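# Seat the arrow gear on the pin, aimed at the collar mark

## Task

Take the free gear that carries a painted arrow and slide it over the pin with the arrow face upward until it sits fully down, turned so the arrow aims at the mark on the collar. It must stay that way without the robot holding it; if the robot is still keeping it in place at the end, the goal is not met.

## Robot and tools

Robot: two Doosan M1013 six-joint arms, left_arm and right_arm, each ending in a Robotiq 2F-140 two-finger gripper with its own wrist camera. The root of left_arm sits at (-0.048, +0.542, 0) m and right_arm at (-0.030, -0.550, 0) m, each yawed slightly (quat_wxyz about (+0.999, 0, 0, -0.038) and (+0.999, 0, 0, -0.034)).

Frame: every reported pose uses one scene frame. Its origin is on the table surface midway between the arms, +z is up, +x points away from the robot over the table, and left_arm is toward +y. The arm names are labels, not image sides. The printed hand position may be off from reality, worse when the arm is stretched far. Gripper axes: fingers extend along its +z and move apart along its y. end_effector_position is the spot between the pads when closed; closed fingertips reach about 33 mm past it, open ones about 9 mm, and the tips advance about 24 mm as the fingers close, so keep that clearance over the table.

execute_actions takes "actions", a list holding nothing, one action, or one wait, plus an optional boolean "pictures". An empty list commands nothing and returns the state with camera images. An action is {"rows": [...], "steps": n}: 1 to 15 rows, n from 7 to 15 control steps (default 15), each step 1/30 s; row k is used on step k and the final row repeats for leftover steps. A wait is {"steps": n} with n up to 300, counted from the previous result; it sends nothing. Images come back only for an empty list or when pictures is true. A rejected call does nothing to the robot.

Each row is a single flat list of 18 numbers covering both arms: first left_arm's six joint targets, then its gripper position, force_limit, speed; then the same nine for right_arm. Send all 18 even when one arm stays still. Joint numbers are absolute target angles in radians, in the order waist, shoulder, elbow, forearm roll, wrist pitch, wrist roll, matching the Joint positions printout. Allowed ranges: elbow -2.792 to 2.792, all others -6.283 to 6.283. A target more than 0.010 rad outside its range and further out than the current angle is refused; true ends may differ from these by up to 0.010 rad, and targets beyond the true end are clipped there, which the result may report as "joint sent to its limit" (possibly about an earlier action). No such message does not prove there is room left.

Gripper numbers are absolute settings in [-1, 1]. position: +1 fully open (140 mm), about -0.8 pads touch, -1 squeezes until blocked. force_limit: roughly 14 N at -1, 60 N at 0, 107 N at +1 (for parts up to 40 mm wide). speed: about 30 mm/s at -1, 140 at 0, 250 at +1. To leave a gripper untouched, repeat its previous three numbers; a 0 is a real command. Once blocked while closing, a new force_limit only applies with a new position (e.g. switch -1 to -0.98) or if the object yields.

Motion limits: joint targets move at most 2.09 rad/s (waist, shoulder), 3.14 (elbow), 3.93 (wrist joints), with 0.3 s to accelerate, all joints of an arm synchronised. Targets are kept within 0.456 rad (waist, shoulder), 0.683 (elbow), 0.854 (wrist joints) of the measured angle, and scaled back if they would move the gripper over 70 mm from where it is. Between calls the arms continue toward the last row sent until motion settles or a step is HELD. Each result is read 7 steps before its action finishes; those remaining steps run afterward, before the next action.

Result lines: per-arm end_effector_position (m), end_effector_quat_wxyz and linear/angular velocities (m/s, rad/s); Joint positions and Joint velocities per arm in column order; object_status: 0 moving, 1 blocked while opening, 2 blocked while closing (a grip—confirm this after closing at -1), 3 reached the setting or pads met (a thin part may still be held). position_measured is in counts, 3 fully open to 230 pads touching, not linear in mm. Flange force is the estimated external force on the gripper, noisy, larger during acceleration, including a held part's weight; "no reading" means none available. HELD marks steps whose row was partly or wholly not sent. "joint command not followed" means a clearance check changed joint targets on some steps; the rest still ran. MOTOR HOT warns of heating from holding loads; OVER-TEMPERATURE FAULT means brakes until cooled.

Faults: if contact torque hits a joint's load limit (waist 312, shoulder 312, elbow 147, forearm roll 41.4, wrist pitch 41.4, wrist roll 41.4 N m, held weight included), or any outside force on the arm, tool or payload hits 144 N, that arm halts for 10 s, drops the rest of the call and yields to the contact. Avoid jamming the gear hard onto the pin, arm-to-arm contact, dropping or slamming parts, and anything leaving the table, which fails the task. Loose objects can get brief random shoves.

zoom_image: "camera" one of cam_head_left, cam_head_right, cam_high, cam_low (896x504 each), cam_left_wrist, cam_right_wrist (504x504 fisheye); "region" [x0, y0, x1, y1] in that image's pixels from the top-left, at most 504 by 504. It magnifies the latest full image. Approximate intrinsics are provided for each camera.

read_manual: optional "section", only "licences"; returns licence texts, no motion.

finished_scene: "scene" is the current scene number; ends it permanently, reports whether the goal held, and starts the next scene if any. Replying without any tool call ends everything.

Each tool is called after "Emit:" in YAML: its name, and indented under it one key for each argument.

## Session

Emit:
execute_actions:
  actions: []

Scene clock: 0.00 s of 4200.00 s.
left_arm: end_effector_position=(+0.6008, +0.4933, +0.3218) position_measured=3 object_status=3 end_effector_quat_wxyz=(+0.000, +0.999, -0.038, +0.000) end_effector_velocity=(+0.000, +0.001, +0.001) end_effector_angular_velocity=(+0.002, -0.000, +0.000) | right_arm: end_effector_position=(+0.3509, +0.3094, +0.2200) position_measured=3 object_status=3 end_effector_quat_wxyz=(-0.032, +0.081, +0.980, -0.181) end_effector_velocity=(-0.001, -0.000, -0.001) end_effector_angular_velocity=(-0.002, +0.001, +0.001)
Joint positions: left_arm=[-0.052  0.164  1.604 -0.     1.373  1.518] | right_arm=[ 1.207  0.936  0.617 -0.067  1.952 -0.28 ]
Joint velocities: left_arm=[ 0.001 -0.    -0.001  0.002  0.001  0.   ] | right_arm=[ 0.001  0.     0.001 -0.     0.001 -0.   ]
Flange force (N, the push that the arm receives, along the gripper's own x y z axes): no reading

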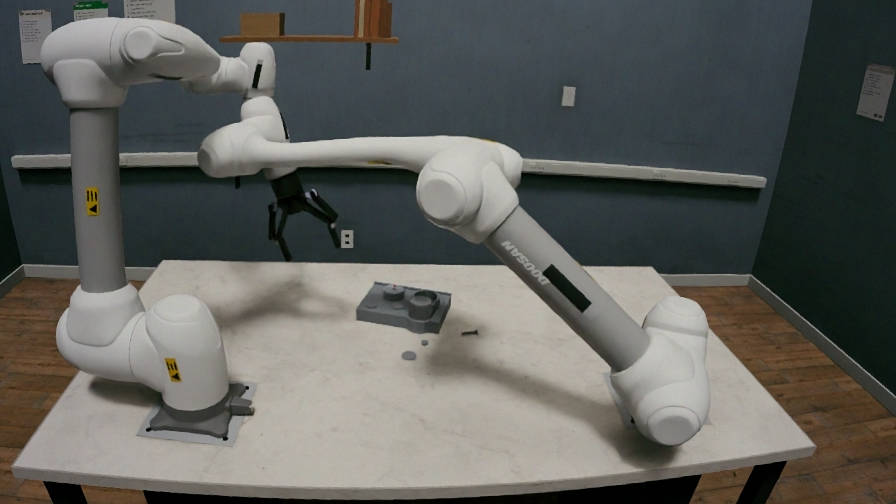

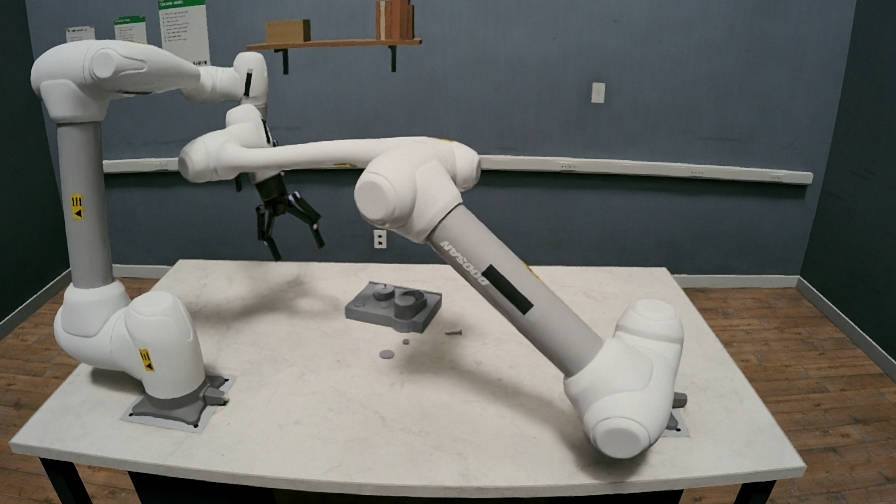

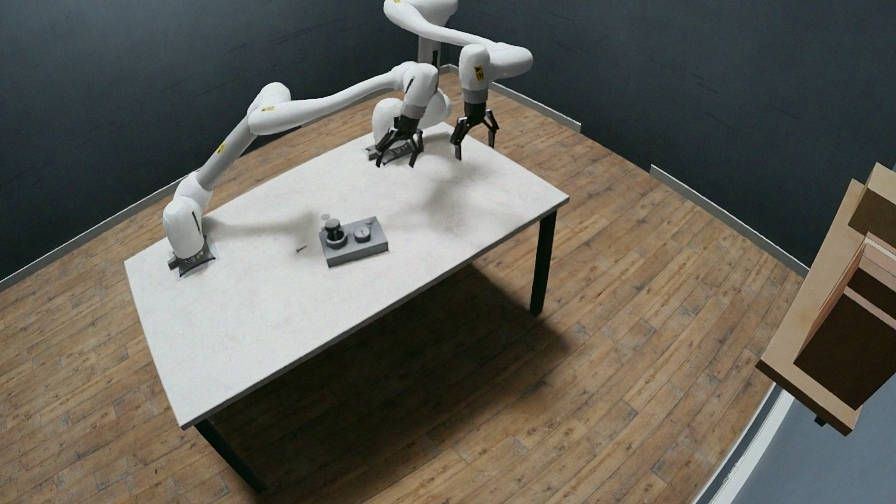

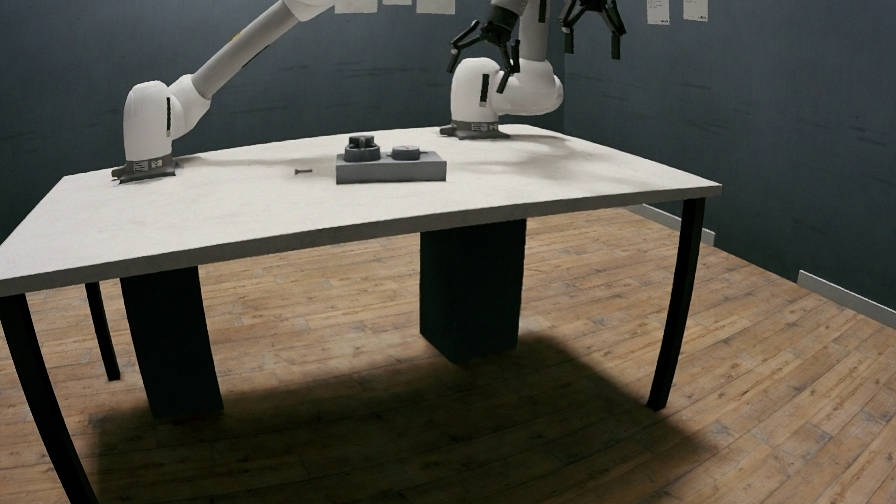

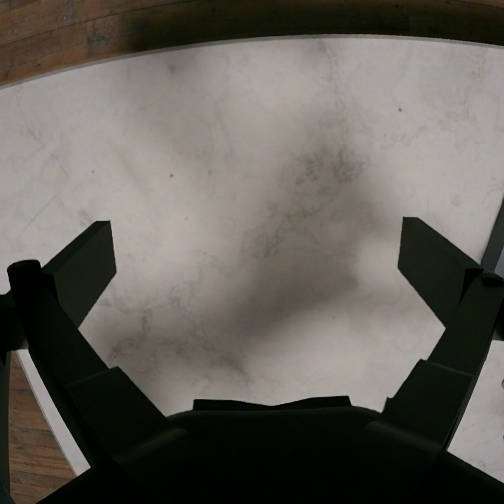

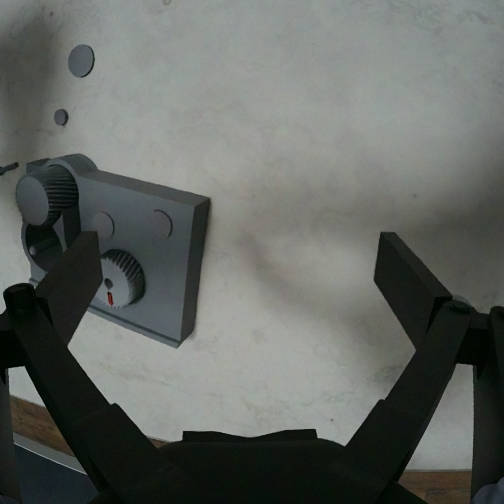

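Emit:
execute_actions:
  actions:
    - {"rows":[[-0.052,0.164,1.604,0,1.373,1.518,1,0,0,1.2,0.529,1.323,0,1.5,-0.28,1,0,0]]}

Emit:
execute_actions:
  actions:
    - {"rows":[[-0.052,0.164,1.604,0,1.373,1.518,1,0,0,0,0.165,1.604,0,1.372,-0.28,1,0,0]]}

Emit:
execute_actions:
  actions:
    - {"steps":25}

Scene clock: 0.67 s of 4200.00 s.
left_arm: end_effector_position=(+0.6010, +0.4934, +0.3221) position_measured=3 object_status=3 end_effector_quat_wxyz=(+0.000, +0.999, -0.038, +0.000) end_effector_velocity=(-0.000, +0.001, -0.001) end_effector_angular_velocity=(+0.000, +0.001, +0.002) | right_arm: end_effector_position=(+0.3262, +0.2679, +0.2245) position_measured=3 object_status=3 end_effector_quat_wxyz=(-0.033, +0.078, +0.986, -0.146) end_effector_velocity=(-0.205, -0.344, -0.014) end_effector_angular_velocity=(+0.425, +0.000, +0.017)
Joint positions: left_arm=[-0.052  0.164  1.604 -0.     1.373  1.518] | right_arm=[ 1.204  0.774  0.894 -0.04   1.772 -0.28 ]
Joint velocities: left_arm=[ 0.001  0.     0.001  0.    -0.    -0.001] | right_arm=[-0.014 -1.079  1.873  0.175 -1.18  -0.   ]
Flange force (N, the push that the arm receives, along the gripper's own x y z axes): left_arm=[1.9 4.9 1.7] | right_arm=[2.7 -3.4 -1.7]
Steps of this call (steps 1 to 12: nothing new was sent; steps 13 to 20: the first 8 steps of this action). Readings (joint positions | what the end effector reports):
13: left_arm=[-0.052 0.164 1.604 -0.000 1.373 1.518] | right_arm=[1.207 0.936 0.617 -0.067 1.952 -0.280] | left_arm position_measured=3 object_status=3 | right_arm position_measured=3 object_status=3
14: left_arm=[-0.052 0.164 1.604 -0.000 1.373 1.518] | right_arm=[1.207 0.932 0.624 -0.067 1.947 -0.280] | left_arm position_measured=3 object_status=3 | right_arm position_measured=3 object_status=3
16: left_arm=[-0.052 0.164 1.604 -0.000 1.373 1.518] | right_arm=[1.207 0.904 0.671 -0.062 1.916 -0.280] | left_arm position_measured=3 object_status=3 | right_arm position_measured=3 object_status=3
20: the state above

Scene clock: 1.17 s of 4200.00 s.
left_arm: end_effector_position=(+0.6010, +0.4934, +0.3221) position_measured=3 object_status=3 end_effector_quat_wxyz=(+0.000, +0.999, -0.038, +0.000) end_effector_velocity=(-0.000, -0.001, +0.000) end_effector_angular_velocity=(-0.002, -0.001, +0.000) | right_arm: end_effector_position=(+0.3413, +0.1019, +0.2479) position_measured=3 object_status=3 end_effector_quat_wxyz=(-0.031, +0.140, +0.987, -0.072) end_effector_velocity=(+0.363, -0.377, +0.143) end_effector_angular_velocity=(+0.212, -0.128, -0.680)
Joint positions: left_arm=[-0.052  0.164  1.604  0.     1.373  1.518] | right_arm=[ 1.076  0.433  1.389 -0.002  1.477 -0.28 ]
Joint velocities: left_arm=[-0.001 -0.001  0.001 -0.002 -0.001 -0.001] | right_arm=[-0.68  -0.429  0.346  0.005 -0.165 -0.   ]
Flange force (N, the push that the arm receives, along the gripper's own x y z axes): left_arm=[2.4 5.2 1.3] | right_arm=[0.2 -1.5 -0.6]
Steps of this call (steps 1 to 7: the last 7 steps of your previous action; steps 8 to 15: the first 8 steps of this action). Readings (joint positions | what the end effector reports):
8: left_arm=[-0.052 0.164 1.604 -0.000 1.373 1.518] | right_arm=[1.200 0.543 1.298 -0.002 1.516 -0.280] | left_arm position_measured=3 object_status=3 | right_arm position_measured=3 object_status=3
9: left_arm=[-0.052 0.164 1.604 -0.000 1.373 1.518] | right_arm=[1.197 0.529 1.316 -0.002 1.506 -0.280] | left_arm position_measured=3 object_status=3 | right_arm position_measured=3 object_status=3
11: left_arm=[-0.052 0.164 1.604 -0.000 1.373 1.518] | right_arm=[1.168 0.497 1.337 -0.002 1.501 -0.280] | left_arm position_measured=3 object_status=3 | right_arm position_measured=3 object_status=3
15: the state above

Scene clock: 2.00 s of 4200.00 s.
left_arm: end_effector_position=(+0.6010, +0.4933, +0.3221) position_measured=3 object_status=3 end_effector_quat_wxyz=(+0.000, +0.999, -0.038, +0.000) end_effector_velocity=(-0.002, +0.002, +0.001) end_effector_angular_velocity=(+0.001, +0.001, +0.003) | right_arm: end_effector_position=(+0.5809, -0.2644, +0.3079) position_measured=3 object_status=3 end_effector_quat_wxyz=(-0.012, +0.437, +0.899, -0.013) end_effector_velocity=(+0.180, -0.487, +0.027) end_effector_angular_velocity=(+0.025, -0.060, -0.770)
Joint positions: left_arm=[-0.052  0.164  1.604  0.     1.373  1.518] | right_arm=[ 0.455  0.225  1.556 -0.     1.396 -0.28 ]
Joint velocities: left_arm=[ 0.002 -0.003  0.001  0.001  0.003 -0.001] | right_arm=[-0.77  -0.112  0.09   0.001 -0.043 -0.   ]
Flange force (N, the push that the arm receives, along the gripper's own x y z axes): left_arm=[1.6 5.4 1.4] | right_arm=[-2.9 -7.5 -3.5]
Kept back: nothing.
Steps of this call (steps 1 to 7: the last 7 steps of your previous action; steps 8 to 25: the robot went on to your last target). Readings (joint positions | what the end effector reports):
1: left_arm=[-0.052 0.164 1.604 -0.000 1.373 1.518] | right_arm=[1.053 0.419 1.400 -0.002 1.472 -0.280] | left_arm position_measured=3 object_status=3 | right_arm position_measured=3 object_status=3
2: left_arm=[-0.052 0.164 1.604 0.000 1.373 1.518] | right_arm=[1.030 0.405 1.411 -0.002 1.466 -0.280] | left_arm position_measured=3 object_status=3 | right_arm position_measured=3 object_status=3
4: left_arm=[-0.052 0.164 1.604 -0.000 1.373 1.518] | right_arm=[0.983 0.380 1.432 -0.001 1.456 -0.280] | left_arm position_measured=3 object_status=3 | right_arm position_measured=3 object_status=3
8: left_arm=[-0.052 0.164 1.604 0.000 1.373 1.518] | right_arm=[0.886 0.335 1.467 -0.001 1.439 -0.280] | left_arm position_measured=3 object_status=3 | right_arm position_measured=3 object_status=3
25: the state above

Emit:
execute_actions:
  actions:
    - {"rows":[[-0.8,0.3182,1.7443,0,1.0791,1.095,1,0,0,0,0.165,1.604,0,1.372,-0.28,1,0,0]]}

Emit:
execute_actions:
  actions:
    - {"steps":40}
  pictures: true

Scene clock: 2.43 s of 4200.00 s.
left_arm: end_effector_position=(+0.6032, +0.4034, +0.2740) position_measured=3 object_status=3 end_effector_quat_wxyz=(-0.000, +0.999, -0.047, +0.000) end_effector_velocity=(-0.043, -0.482, -0.225) end_effector_angular_velocity=(+0.003, +0.007, -0.192) | right_arm: end_effector_position=(+0.6238, -0.4862, +0.3183) position_measured=3 object_status=3 end_effector_quat_wxyz=(-0.003, +0.583, +0.812, -0.003) end_effector_velocity=(+0.010, -0.516, +0.023) end_effector_angular_velocity=(+0.003, -0.061, -0.788)
Joint positions: left_arm=[-0.186  0.206  1.642  0.     1.293  1.403] | right_arm=[ 0.113  0.18   1.592 -0.     1.378 -0.28 ]
Joint velocities: left_arm=[-0.718  0.195  0.178  0.001 -0.365 -0.526] | right_arm=[-0.787 -0.104  0.083  0.001 -0.039  0.   ]
Flange force (N, the push that the arm receives, along the gripper's own x y z axes): left_arm=[-1.4 5.8 1.8] | right_arm=[-0.4 0.3 -2.3]
Steps of this call (steps 1 to 5: the robot went on to your last target; steps 6 to 13: the first 8 steps of this action). Readings (joint positions | what the end effector reports):
6: left_arm=[-0.052 0.164 1.604 0.000 1.373 1.518] | right_arm=[0.298 0.204 1.572 -0.000 1.387 -0.280] | left_arm position_measured=3 object_status=3 | right_arm position_measured=3 object_status=3
7: left_arm=[-0.057 0.165 1.605 0.000 1.371 1.513] | right_arm=[0.272 0.201 1.575 -0.000 1.386 -0.280] | left_arm position_measured=3 object_status=3 | right_arm position_measured=3 object_status=3
9: left_arm=[-0.088 0.176 1.615 0.000 1.350 1.484] | right_arm=[0.219 0.194 1.581 -0.000 1.383 -0.280] | left_arm position_measured=3 object_status=3 | right_arm position_measured=3 object_status=3
13: the state above

Scene clock: 3.77 s of 4200.00 s.
left_arm: end_effector_position=(+0.4183, +0.0366, +0.1450) position_measured=3 object_status=3 end_effector_quat_wxyz=(+0.000, +0.980, -0.199, -0.000) end_effector_velocity=(-0.001, -0.000, +0.000) end_effector_angular_velocity=(+0.001, -0.000, -0.002) | right_arm: end_effector_position=(+0.6210, -0.5600, +0.3215) position_measured=3 object_status=3 end_effector_quat_wxyz=(+0.000, +0.628, +0.778, +0.000) end_effector_velocity=(+0.001, -0.000, +0.001) end_effector_angular_velocity=(+0.000, -0.004, -0.001)
Joint positions: left_arm=[-0.8    0.318  1.744 -0.     1.079  1.095] | right_arm=[ 0.     0.165  1.604  0.     1.372 -0.28 ]
Joint velocities: left_arm=[-0.002 -0.001  0.001  0.001  0.001 -0.   ] | right_arm=[-0.001 -0.    -0.001  0.001 -0.003  0.   ]
Flange force (N, the push that the arm receives, along the gripper's own x y z axes): left_arm=[0.0 5.8 2.5] | right_arm=[-0.2 -0.9 -2.7]
Kept back: nothing.
Steps of this call (steps 1 to 7: the last 7 steps of your previous action; steps 8 to 40: the robot went on to your last target). Readings (joint positions | what the end effector reports):
1: left_arm=[-0.210 0.212 1.648 0.000 1.281 1.385] | right_arm=[0.087 0.176 1.595 -0.000 1.376 -0.280] | left_arm position_measured=3 object_status=3 | right_arm position_measured=3 object_status=3
2: left_arm=[-0.235 0.218 1.653 0.000 1.270 1.369] | right_arm=[0.060 0.173 1.598 -0.000 1.375 -0.280] | left_arm position_measured=3 object_status=3 | right_arm position_measured=3 object_status=3
4: left_arm=[-0.284 0.230 1.663 0.000 1.248 1.338] | right_arm=[0.017 0.167 1.602 -0.000 1.373 -0.280] | left_arm position_measured=3 object_status=3 | right_arm position_measured=3 object_status=3
8: left_arm=[-0.384 0.249 1.681 0.000 1.212 1.286] | right_arm=[0.000 0.165 1.604 0.000 1.372 -0.280] | left_arm position_measured=3 object_status=3 | right_arm position_measured=3 object_status=3
40: the state above

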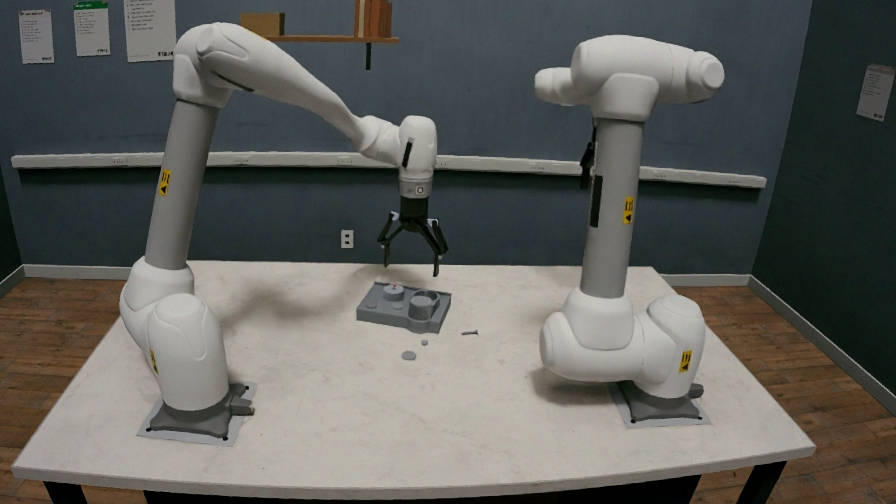

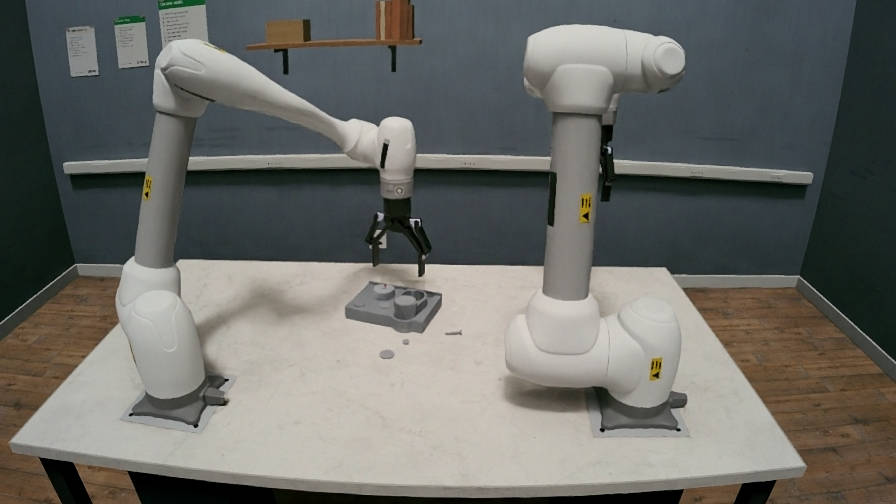

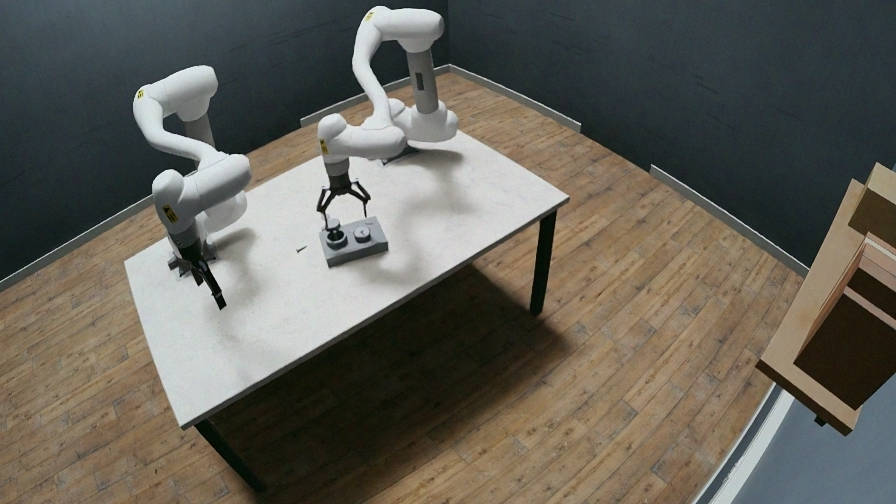

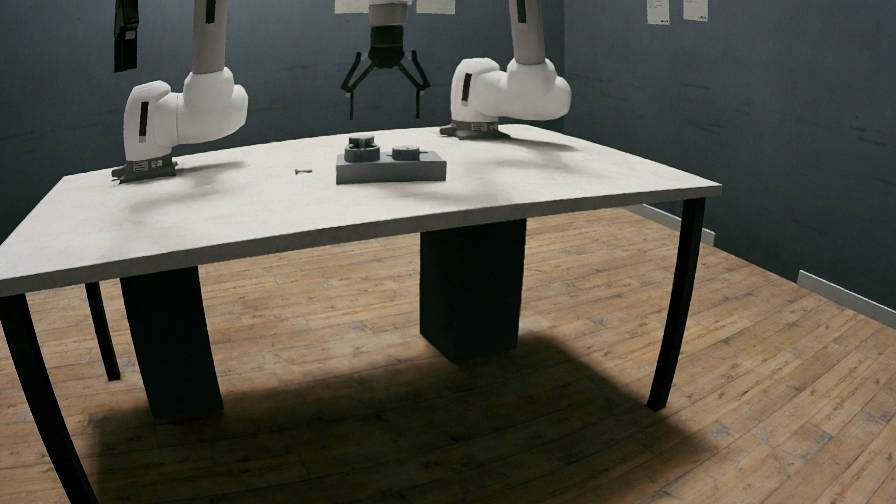

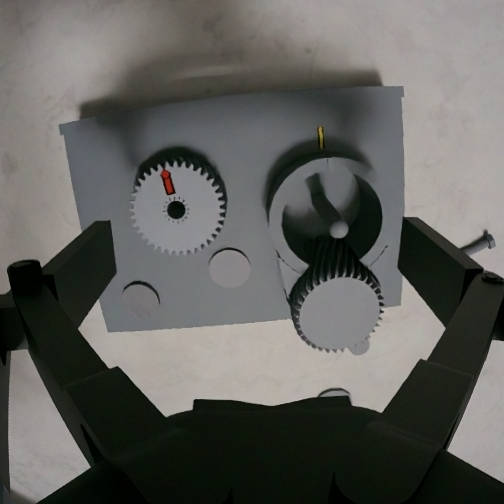

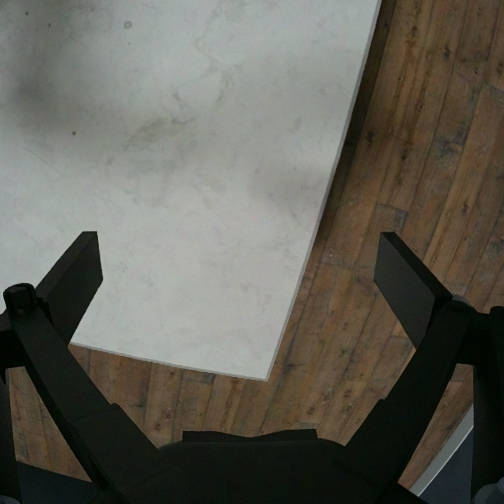

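Emit:
zoom_image:
  camera: "cam_left_wrist"
  region: [260, 160, 400, 320]

Region (260, 160, 400, 320) of cam_left_wrist's 504x504 image, scaled by 3.150, with more detail than that image has; it fills the left 441 columns of this view, and the rest is white.

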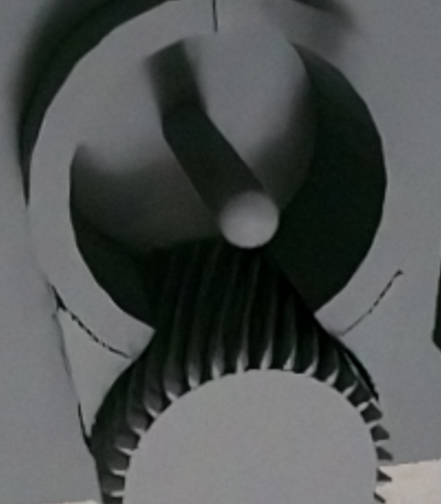

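Emit:
execute_actions:
  actions:
    - {"rows":[[-0.8644,0.3396,1.7142,0,1.0878,0.9404,1,0,0,0,0.165,1.604,0,1.372,-0.28,1,0,0]]}

Emit:
execute_actions:
  actions:
    - {"steps":10}
  pictures: true

Emit:
zoom_image:
  camera: "cam_left_wrist"
  region: [186, 170, 326, 310]

Scene clock: 4.83 s of 4200.00 s.
left_arm: end_effector_position=(+0.3936, -0.0043, +0.1448) position_measured=3 object_status=3 end_effector_quat_wxyz=(-0.000, +0.988, -0.155, -0.000) end_effector_velocity=(-0.000, +0.002, +0.001) end_effector_angular_velocity=(+0.005, +0.001, +0.025) | right_arm: end_effector_position=(+0.6210, -0.5600, +0.3215) position_measured=3 object_status=3 end_effector_quat_wxyz=(+0.000, +0.628, +0.778, +0.000) end_effector_velocity=(-0.001, -0.000, -0.001) end_effector_angular_velocity=(+0.000, +0.002, -0.001)
Joint positions: left_arm=[-0.864  0.34   1.714  0.     1.088  0.941] | right_arm=[-0.     0.165  1.604  0.     1.372 -0.28 ]
Joint velocities: left_arm=[-0.    -0.    -0.001  0.003  0.005 -0.027] | right_arm=[-0.001 -0.     0.001  0.     0.001 -0.   ]
Flange force (N, the push that the arm receives, along the gripper's own x y z axes): left_arm=[-2.0 1.7 1.5] | right_arm=[-1.7 -0.4 -2.1]
Steps of this call (steps 1 to 15: the robot went on to your last target; steps 16 to 24: nothing new was sent; steps 25 to 32: the first 8 steps of this action). Readings (joint positions | what the end effector reports):
25: left_arm=[-0.800 0.318 1.744 -0.000 1.079 1.094] | right_arm=[-0.000 0.165 1.604 -0.000 1.372 -0.280] | left_arm position_measured=3 object_status=3 | right_arm position_measured=3 object_status=3
26: left_arm=[-0.803 0.319 1.743 0.000 1.079 1.086] | right_arm=[-0.000 0.165 1.604 -0.000 1.372 -0.280] | left_arm position_measured=3 object_status=3 | right_arm position_measured=3 object_status=3
28: left_arm=[-0.828 0.328 1.731 0.000 1.083 1.027] | right_arm=[-0.000 0.165 1.604 -0.000 1.372 -0.280] | left_arm position_measured=3 object_status=3 | right_arm position_measured=3 object_status=3
32: the state above

Scene clock: 5.17 s of 4200.00 s.
left_arm: end_effector_position=(+0.3936, -0.0043, +0.1449) position_measured=3 object_status=3 end_effector_quat_wxyz=(-0.000, +0.988, -0.155, +0.000) end_effector_velocity=(-0.001, +0.000, -0.001) end_effector_angular_velocity=(-0.000, +0.001, +0.000) | right_arm: end_effector_position=(+0.6210, -0.5600, +0.3215) position_measured=3 object_status=3 end_effector_quat_wxyz=(+0.000, +0.628, +0.778, +0.000) end_effector_velocity=(+0.001, -0.000, +0.000) end_effector_angular_velocity=(-0.000, -0.002, +0.000)
Joint positions: left_arm=[-0.864  0.34   1.714  0.     1.088  0.94 ] | right_arm=[-0.     0.165  1.604 -0.     1.372 -0.28 ]
Joint velocities: left_arm=[-0.     0.     0.001 -0.001 -0.001  0.   ] | right_arm=[ 0.     0.    -0.001  0.    -0.002 -0.   ]
Flange force (N, the push that the arm receives, along the gripper's own x y z axes): left_arm=[-0.3 5.6 3.3] | right_arm=[-2.6 -0.5 -2.5]
Kept back: nothing.
Steps of this call (steps 1 to 7: the last 7 steps of your previous action; steps 8 to 10: the robot went on to your last target). Readings (joint positions | what the end effector reports):
1: left_arm=[-0.864 0.340 1.714 0.000 1.088 0.941] | right_arm=[-0.000 0.165 1.604 -0.000 1.372 -0.280] | left_arm position_measured=3 object_status=3 | right_arm position_measured=3 object_status=3
2: left_arm=[-0.864 0.340 1.714 0.000 1.088 0.941] | right_arm=[-0.000 0.165 1.604 0.000 1.372 -0.280] | left_arm position_measured=3 object_status=3 | right_arm position_measured=3 object_status=3
4: left_arm=[-0.864 0.340 1.714 0.000 1.088 0.940] | right_arm=[-0.000 0.165 1.604 -0.000 1.372 -0.280] | left_arm position_measured=3 object_status=3 | right_arm position_measured=3 object_status=3
8: left_arm=[-0.864 0.340 1.714 0.000 1.088 0.940] | right_arm=[-0.000 0.165 1.604 0.000 1.372 -0.280] | left_arm position_measured=3 object_status=3 | right_arm position_measured=3 object_status=3
10: the state above

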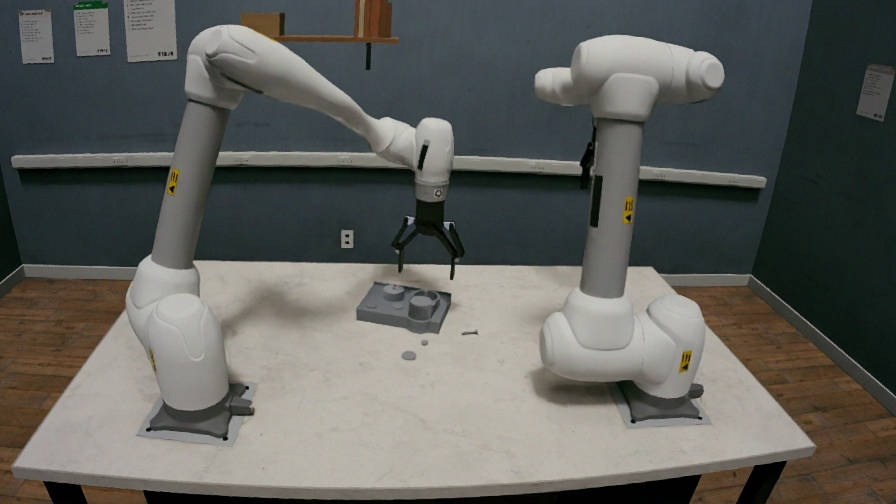

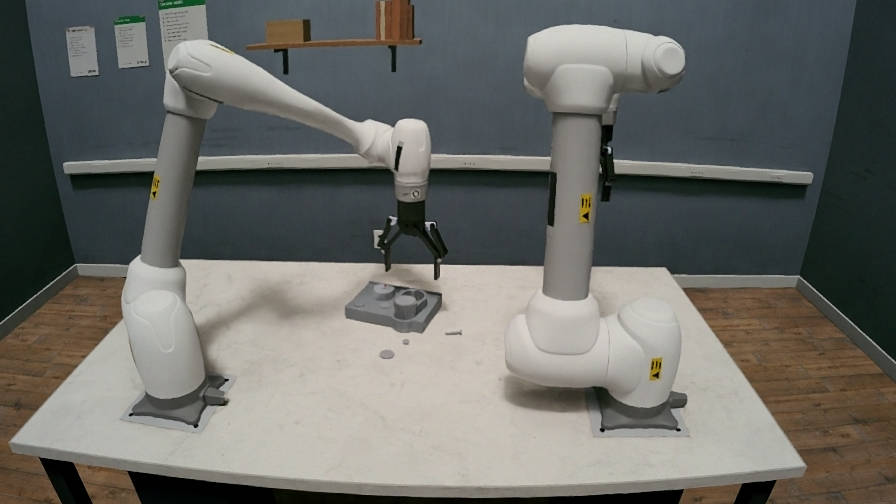

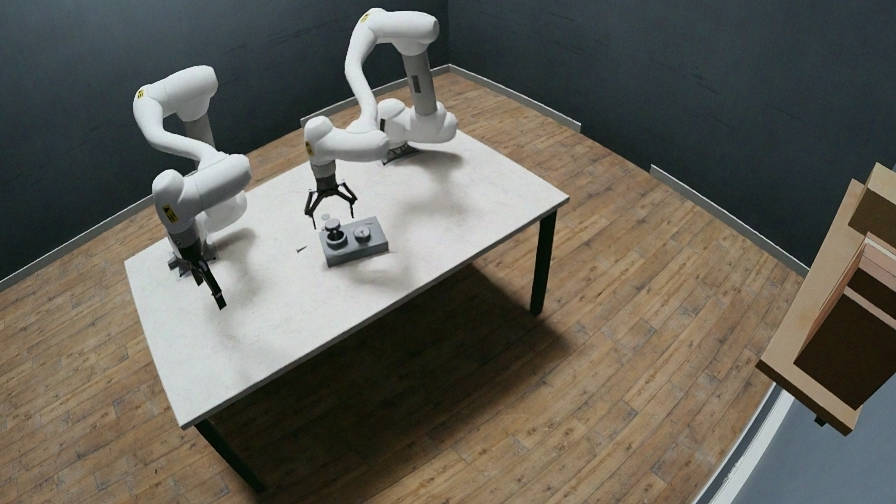

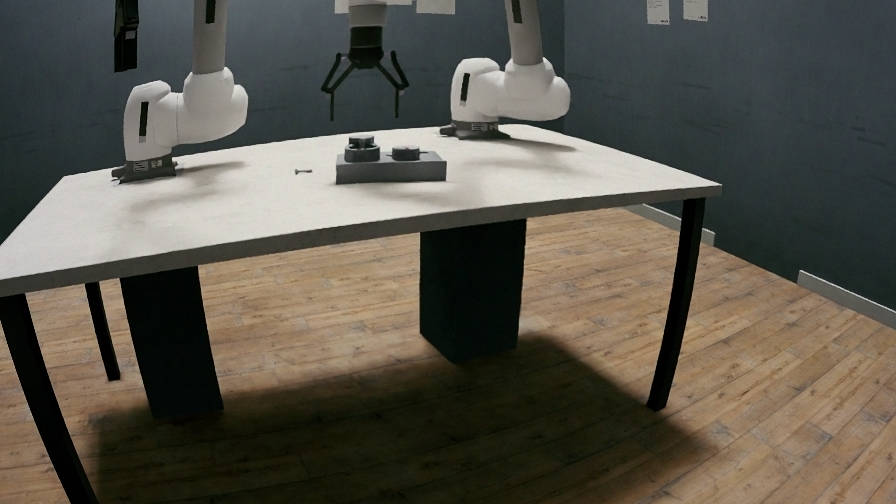

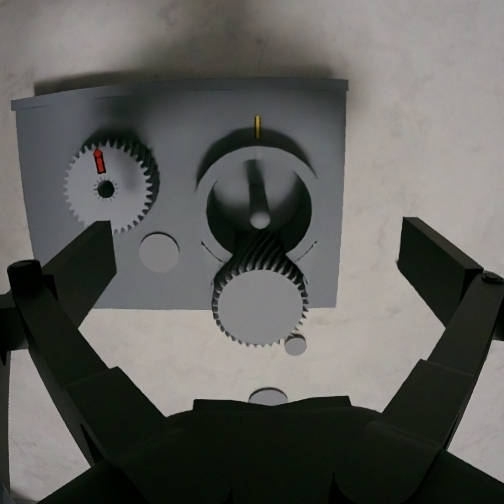

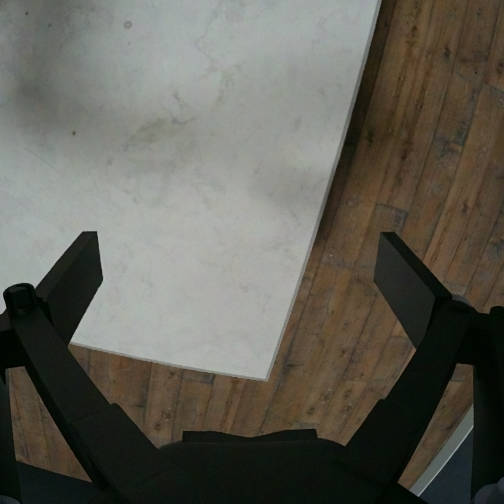

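Region (186, 170, 326, 310) of cam_left_wrist's 504x504 image, scaled by 3.600, with more detail than that image has.

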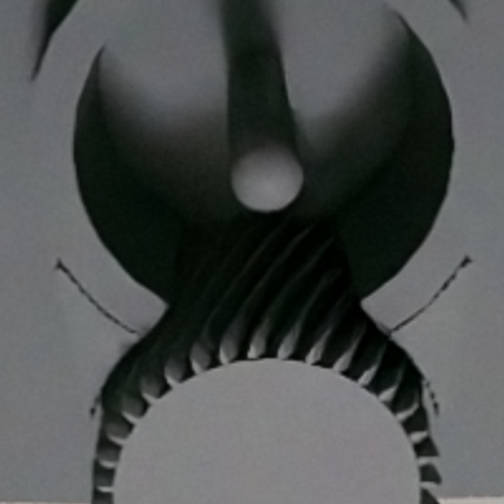

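Emit:
execute_actions:
  actions:
    - {"rows":[[-0.7343,0.3115,1.805,0,1.0251,0.9305,0.12,0,0,0,0.165,1.604,0,1.372,-0.28,1,0,0]]}

Emit:
execute_actions:
  actions:
    - {"steps":12}
  pictures: true

Emit:
zoom_image:
  camera: "cam_left_wrist"
  region: [170, 140, 350, 300]

Scene clock: 5.97 s of 4200.00 s.
left_arm: end_effector_position=(+0.4351, +0.0762, +0.1217) position_measured=52 object_status=0 end_effector_quat_wxyz=(-0.000, +0.996, -0.090, -0.000) end_effector_velocity=(+0.096, +0.226, -0.063) end_effector_angular_velocity=(+0.002, +0.001, +0.359) | right_arm: end_effector_position=(+0.6210, -0.5600, +0.3215) position_measured=3 object_status=3 end_effector_quat_wxyz=(+0.000, +0.628, +0.778, +0.000) end_effector_velocity=(+0.000, -0.001, +0.000) end_effector_angular_velocity=(-0.000, -0.002, -0.001)
Joint positions: left_arm=[-0.743  0.313  1.799  0.     1.03   0.931] | right_arm=[-0.     0.165  1.604 -0.     1.372 -0.28 ]
Joint velocities: left_arm=[ 0.335 -0.071  0.23   0.    -0.157 -0.024] | right_arm=[-0.001 -0.    -0.    -0.    -0.001  0.   ]
Flange force (N, the push that the arm receives, along the gripper's own x y z axes): left_arm=[-3.8 4.1 3.3] | right_arm=[-1.7 -0.5 -2.2]
Steps of this call (steps 1 to 15: the robot went on to your last target; step 16: nothing new was sent; steps 17 to 24: the first 8 steps of this action). Readings (joint positions | what the end effector reports):
17: left_arm=[-0.864 0.340 1.714 0.000 1.088 0.940] | right_arm=[-0.000 0.165 1.604 -0.000 1.372 -0.280] | left_arm position_measured=3 object_status=0 | right_arm position_measured=3 object_status=3
18: left_arm=[-0.860 0.339 1.717 0.000 1.086 0.940] | right_arm=[-0.000 0.165 1.604 -0.000 1.372 -0.280] | left_arm position_measured=7 object_status=0 | right_arm position_measured=3 object_status=3
20: left_arm=[-0.829 0.332 1.739 0.000 1.070 0.938] | right_arm=[-0.000 0.165 1.604 -0.000 1.372 -0.280] | left_arm position_measured=22 object_status=0 | right_arm position_measured=3 object_status=3
24: the state above

Scene clock: 6.37 s of 4200.00 s.
left_arm: end_effector_position=(+0.4376, +0.0821, +0.1200) position_measured=114 object_status=0 end_effector_quat_wxyz=(-0.000, +0.996, -0.085, +0.000) end_effector_velocity=(-0.001, +0.000, -0.001) end_effector_angular_velocity=(+0.001, +0.004, +0.001) | right_arm: end_effector_position=(+0.6210, -0.5600, +0.3215) position_measured=3 object_status=3 end_effector_quat_wxyz=(+0.000, +0.628, +0.778, +0.000) end_effector_velocity=(+0.001, -0.001, +0.001) end_effector_angular_velocity=(-0.001, -0.003, -0.001)
Joint positions: left_arm=[-0.734  0.312  1.805  0.     1.025  0.931] | right_arm=[-0.     0.165  1.604 -0.     1.372 -0.28 ]
Joint velocities: left_arm=[-0.     0.001  0.    -0.003  0.002  0.   ] | right_arm=[-0.001  0.    -0.002 -0.    -0.002  0.   ]
Flange force (N, the push that the arm receives, along the gripper's own x y z axes): left_arm=[1.1 5.7 4.2] | right_arm=[-1.8 0.9 -1.5]
Kept back: nothing.
Steps of this call (steps 1 to 7: the last 7 steps of your previous action; steps 8 to 12: the robot went on to your last target). Readings (joint positions | what the end effector reports):
1: left_arm=[-0.735 0.312 1.804 0.000 1.026 0.931] | right_arm=[-0.000 0.165 1.604 -0.000 1.372 -0.280] | left_arm position_measured=60 object_status=0 | right_arm position_measured=3 object_status=3
2: left_arm=[-0.734 0.312 1.805 0.000 1.025 0.931] | right_arm=[-0.000 0.165 1.604 -0.000 1.372 -0.280] | left_arm position_measured=67 object_status=0 | right_arm position_measured=3 object_status=3
4: left_arm=[-0.734 0.312 1.805 0.000 1.025 0.931] | right_arm=[-0.000 0.165 1.604 -0.000 1.372 -0.280] | left_arm position_measured=82 object_status=0 | right_arm position_measured=3 object_status=3
8: left_arm=[-0.734 0.312 1.805 0.000 1.025 0.931] | right_arm=[-0.000 0.165 1.604 0.000 1.372 -0.280] | left_arm position_measured=111 object_status=0 | right_arm position_measured=3 object_status=3
12: the state above

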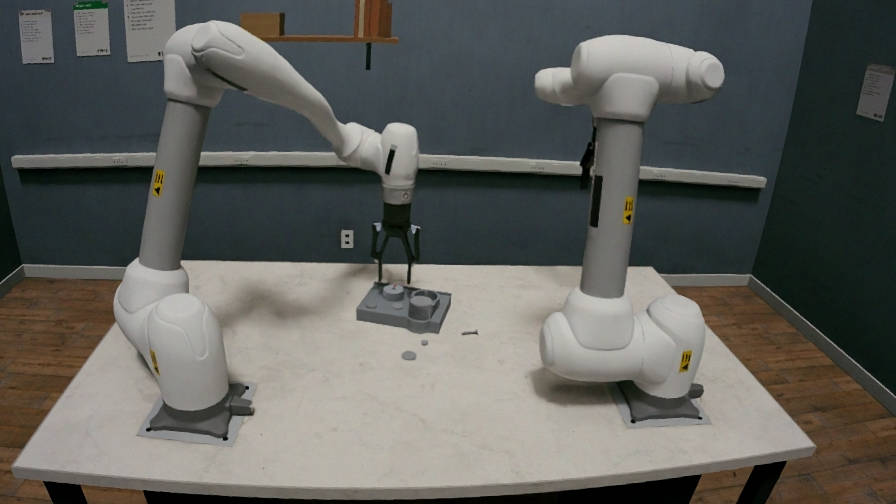

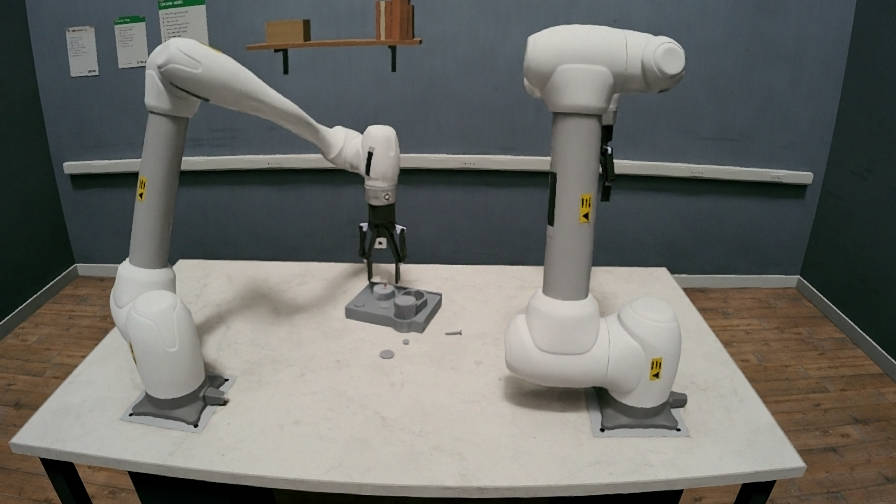

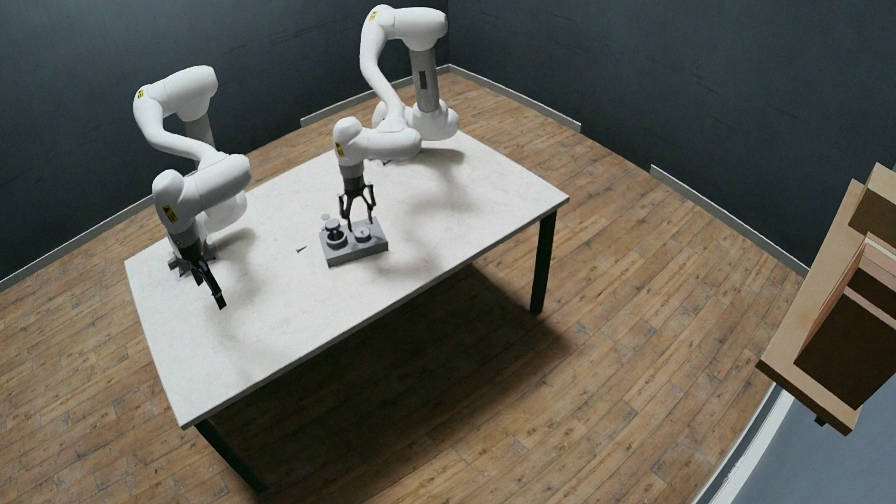

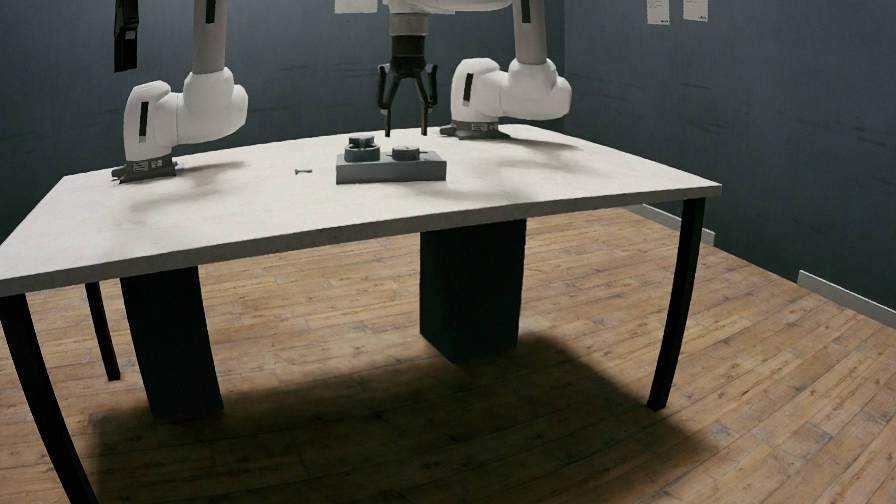

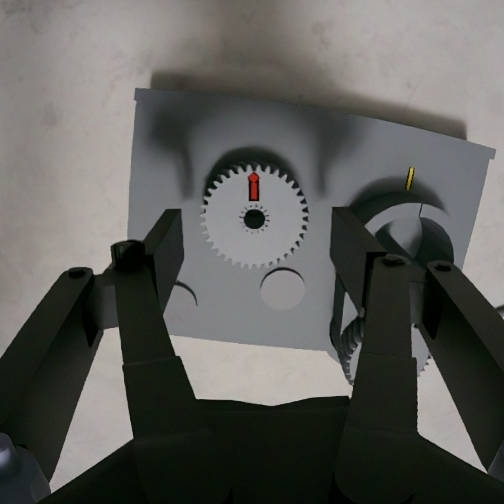

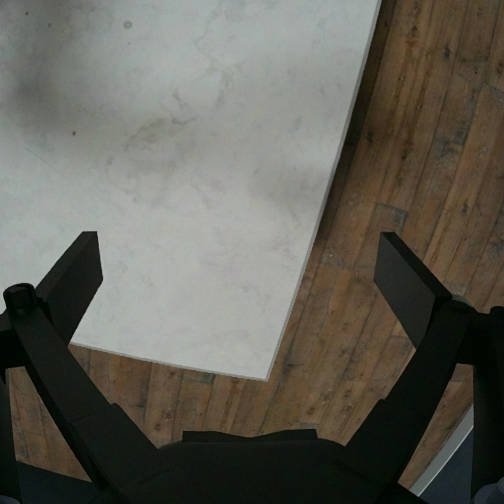

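Region (170, 140, 350, 300) of cam_left_wrist's 504x504 image, scaled by 2.800, with more detail than that image has.

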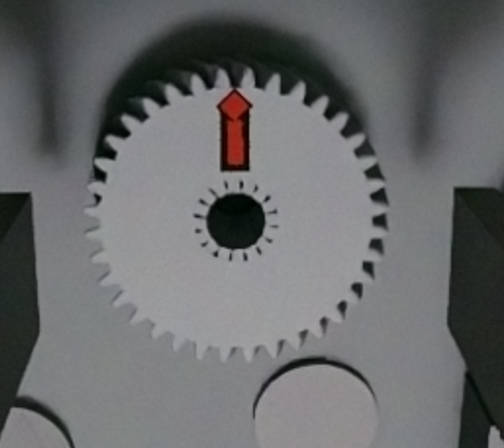

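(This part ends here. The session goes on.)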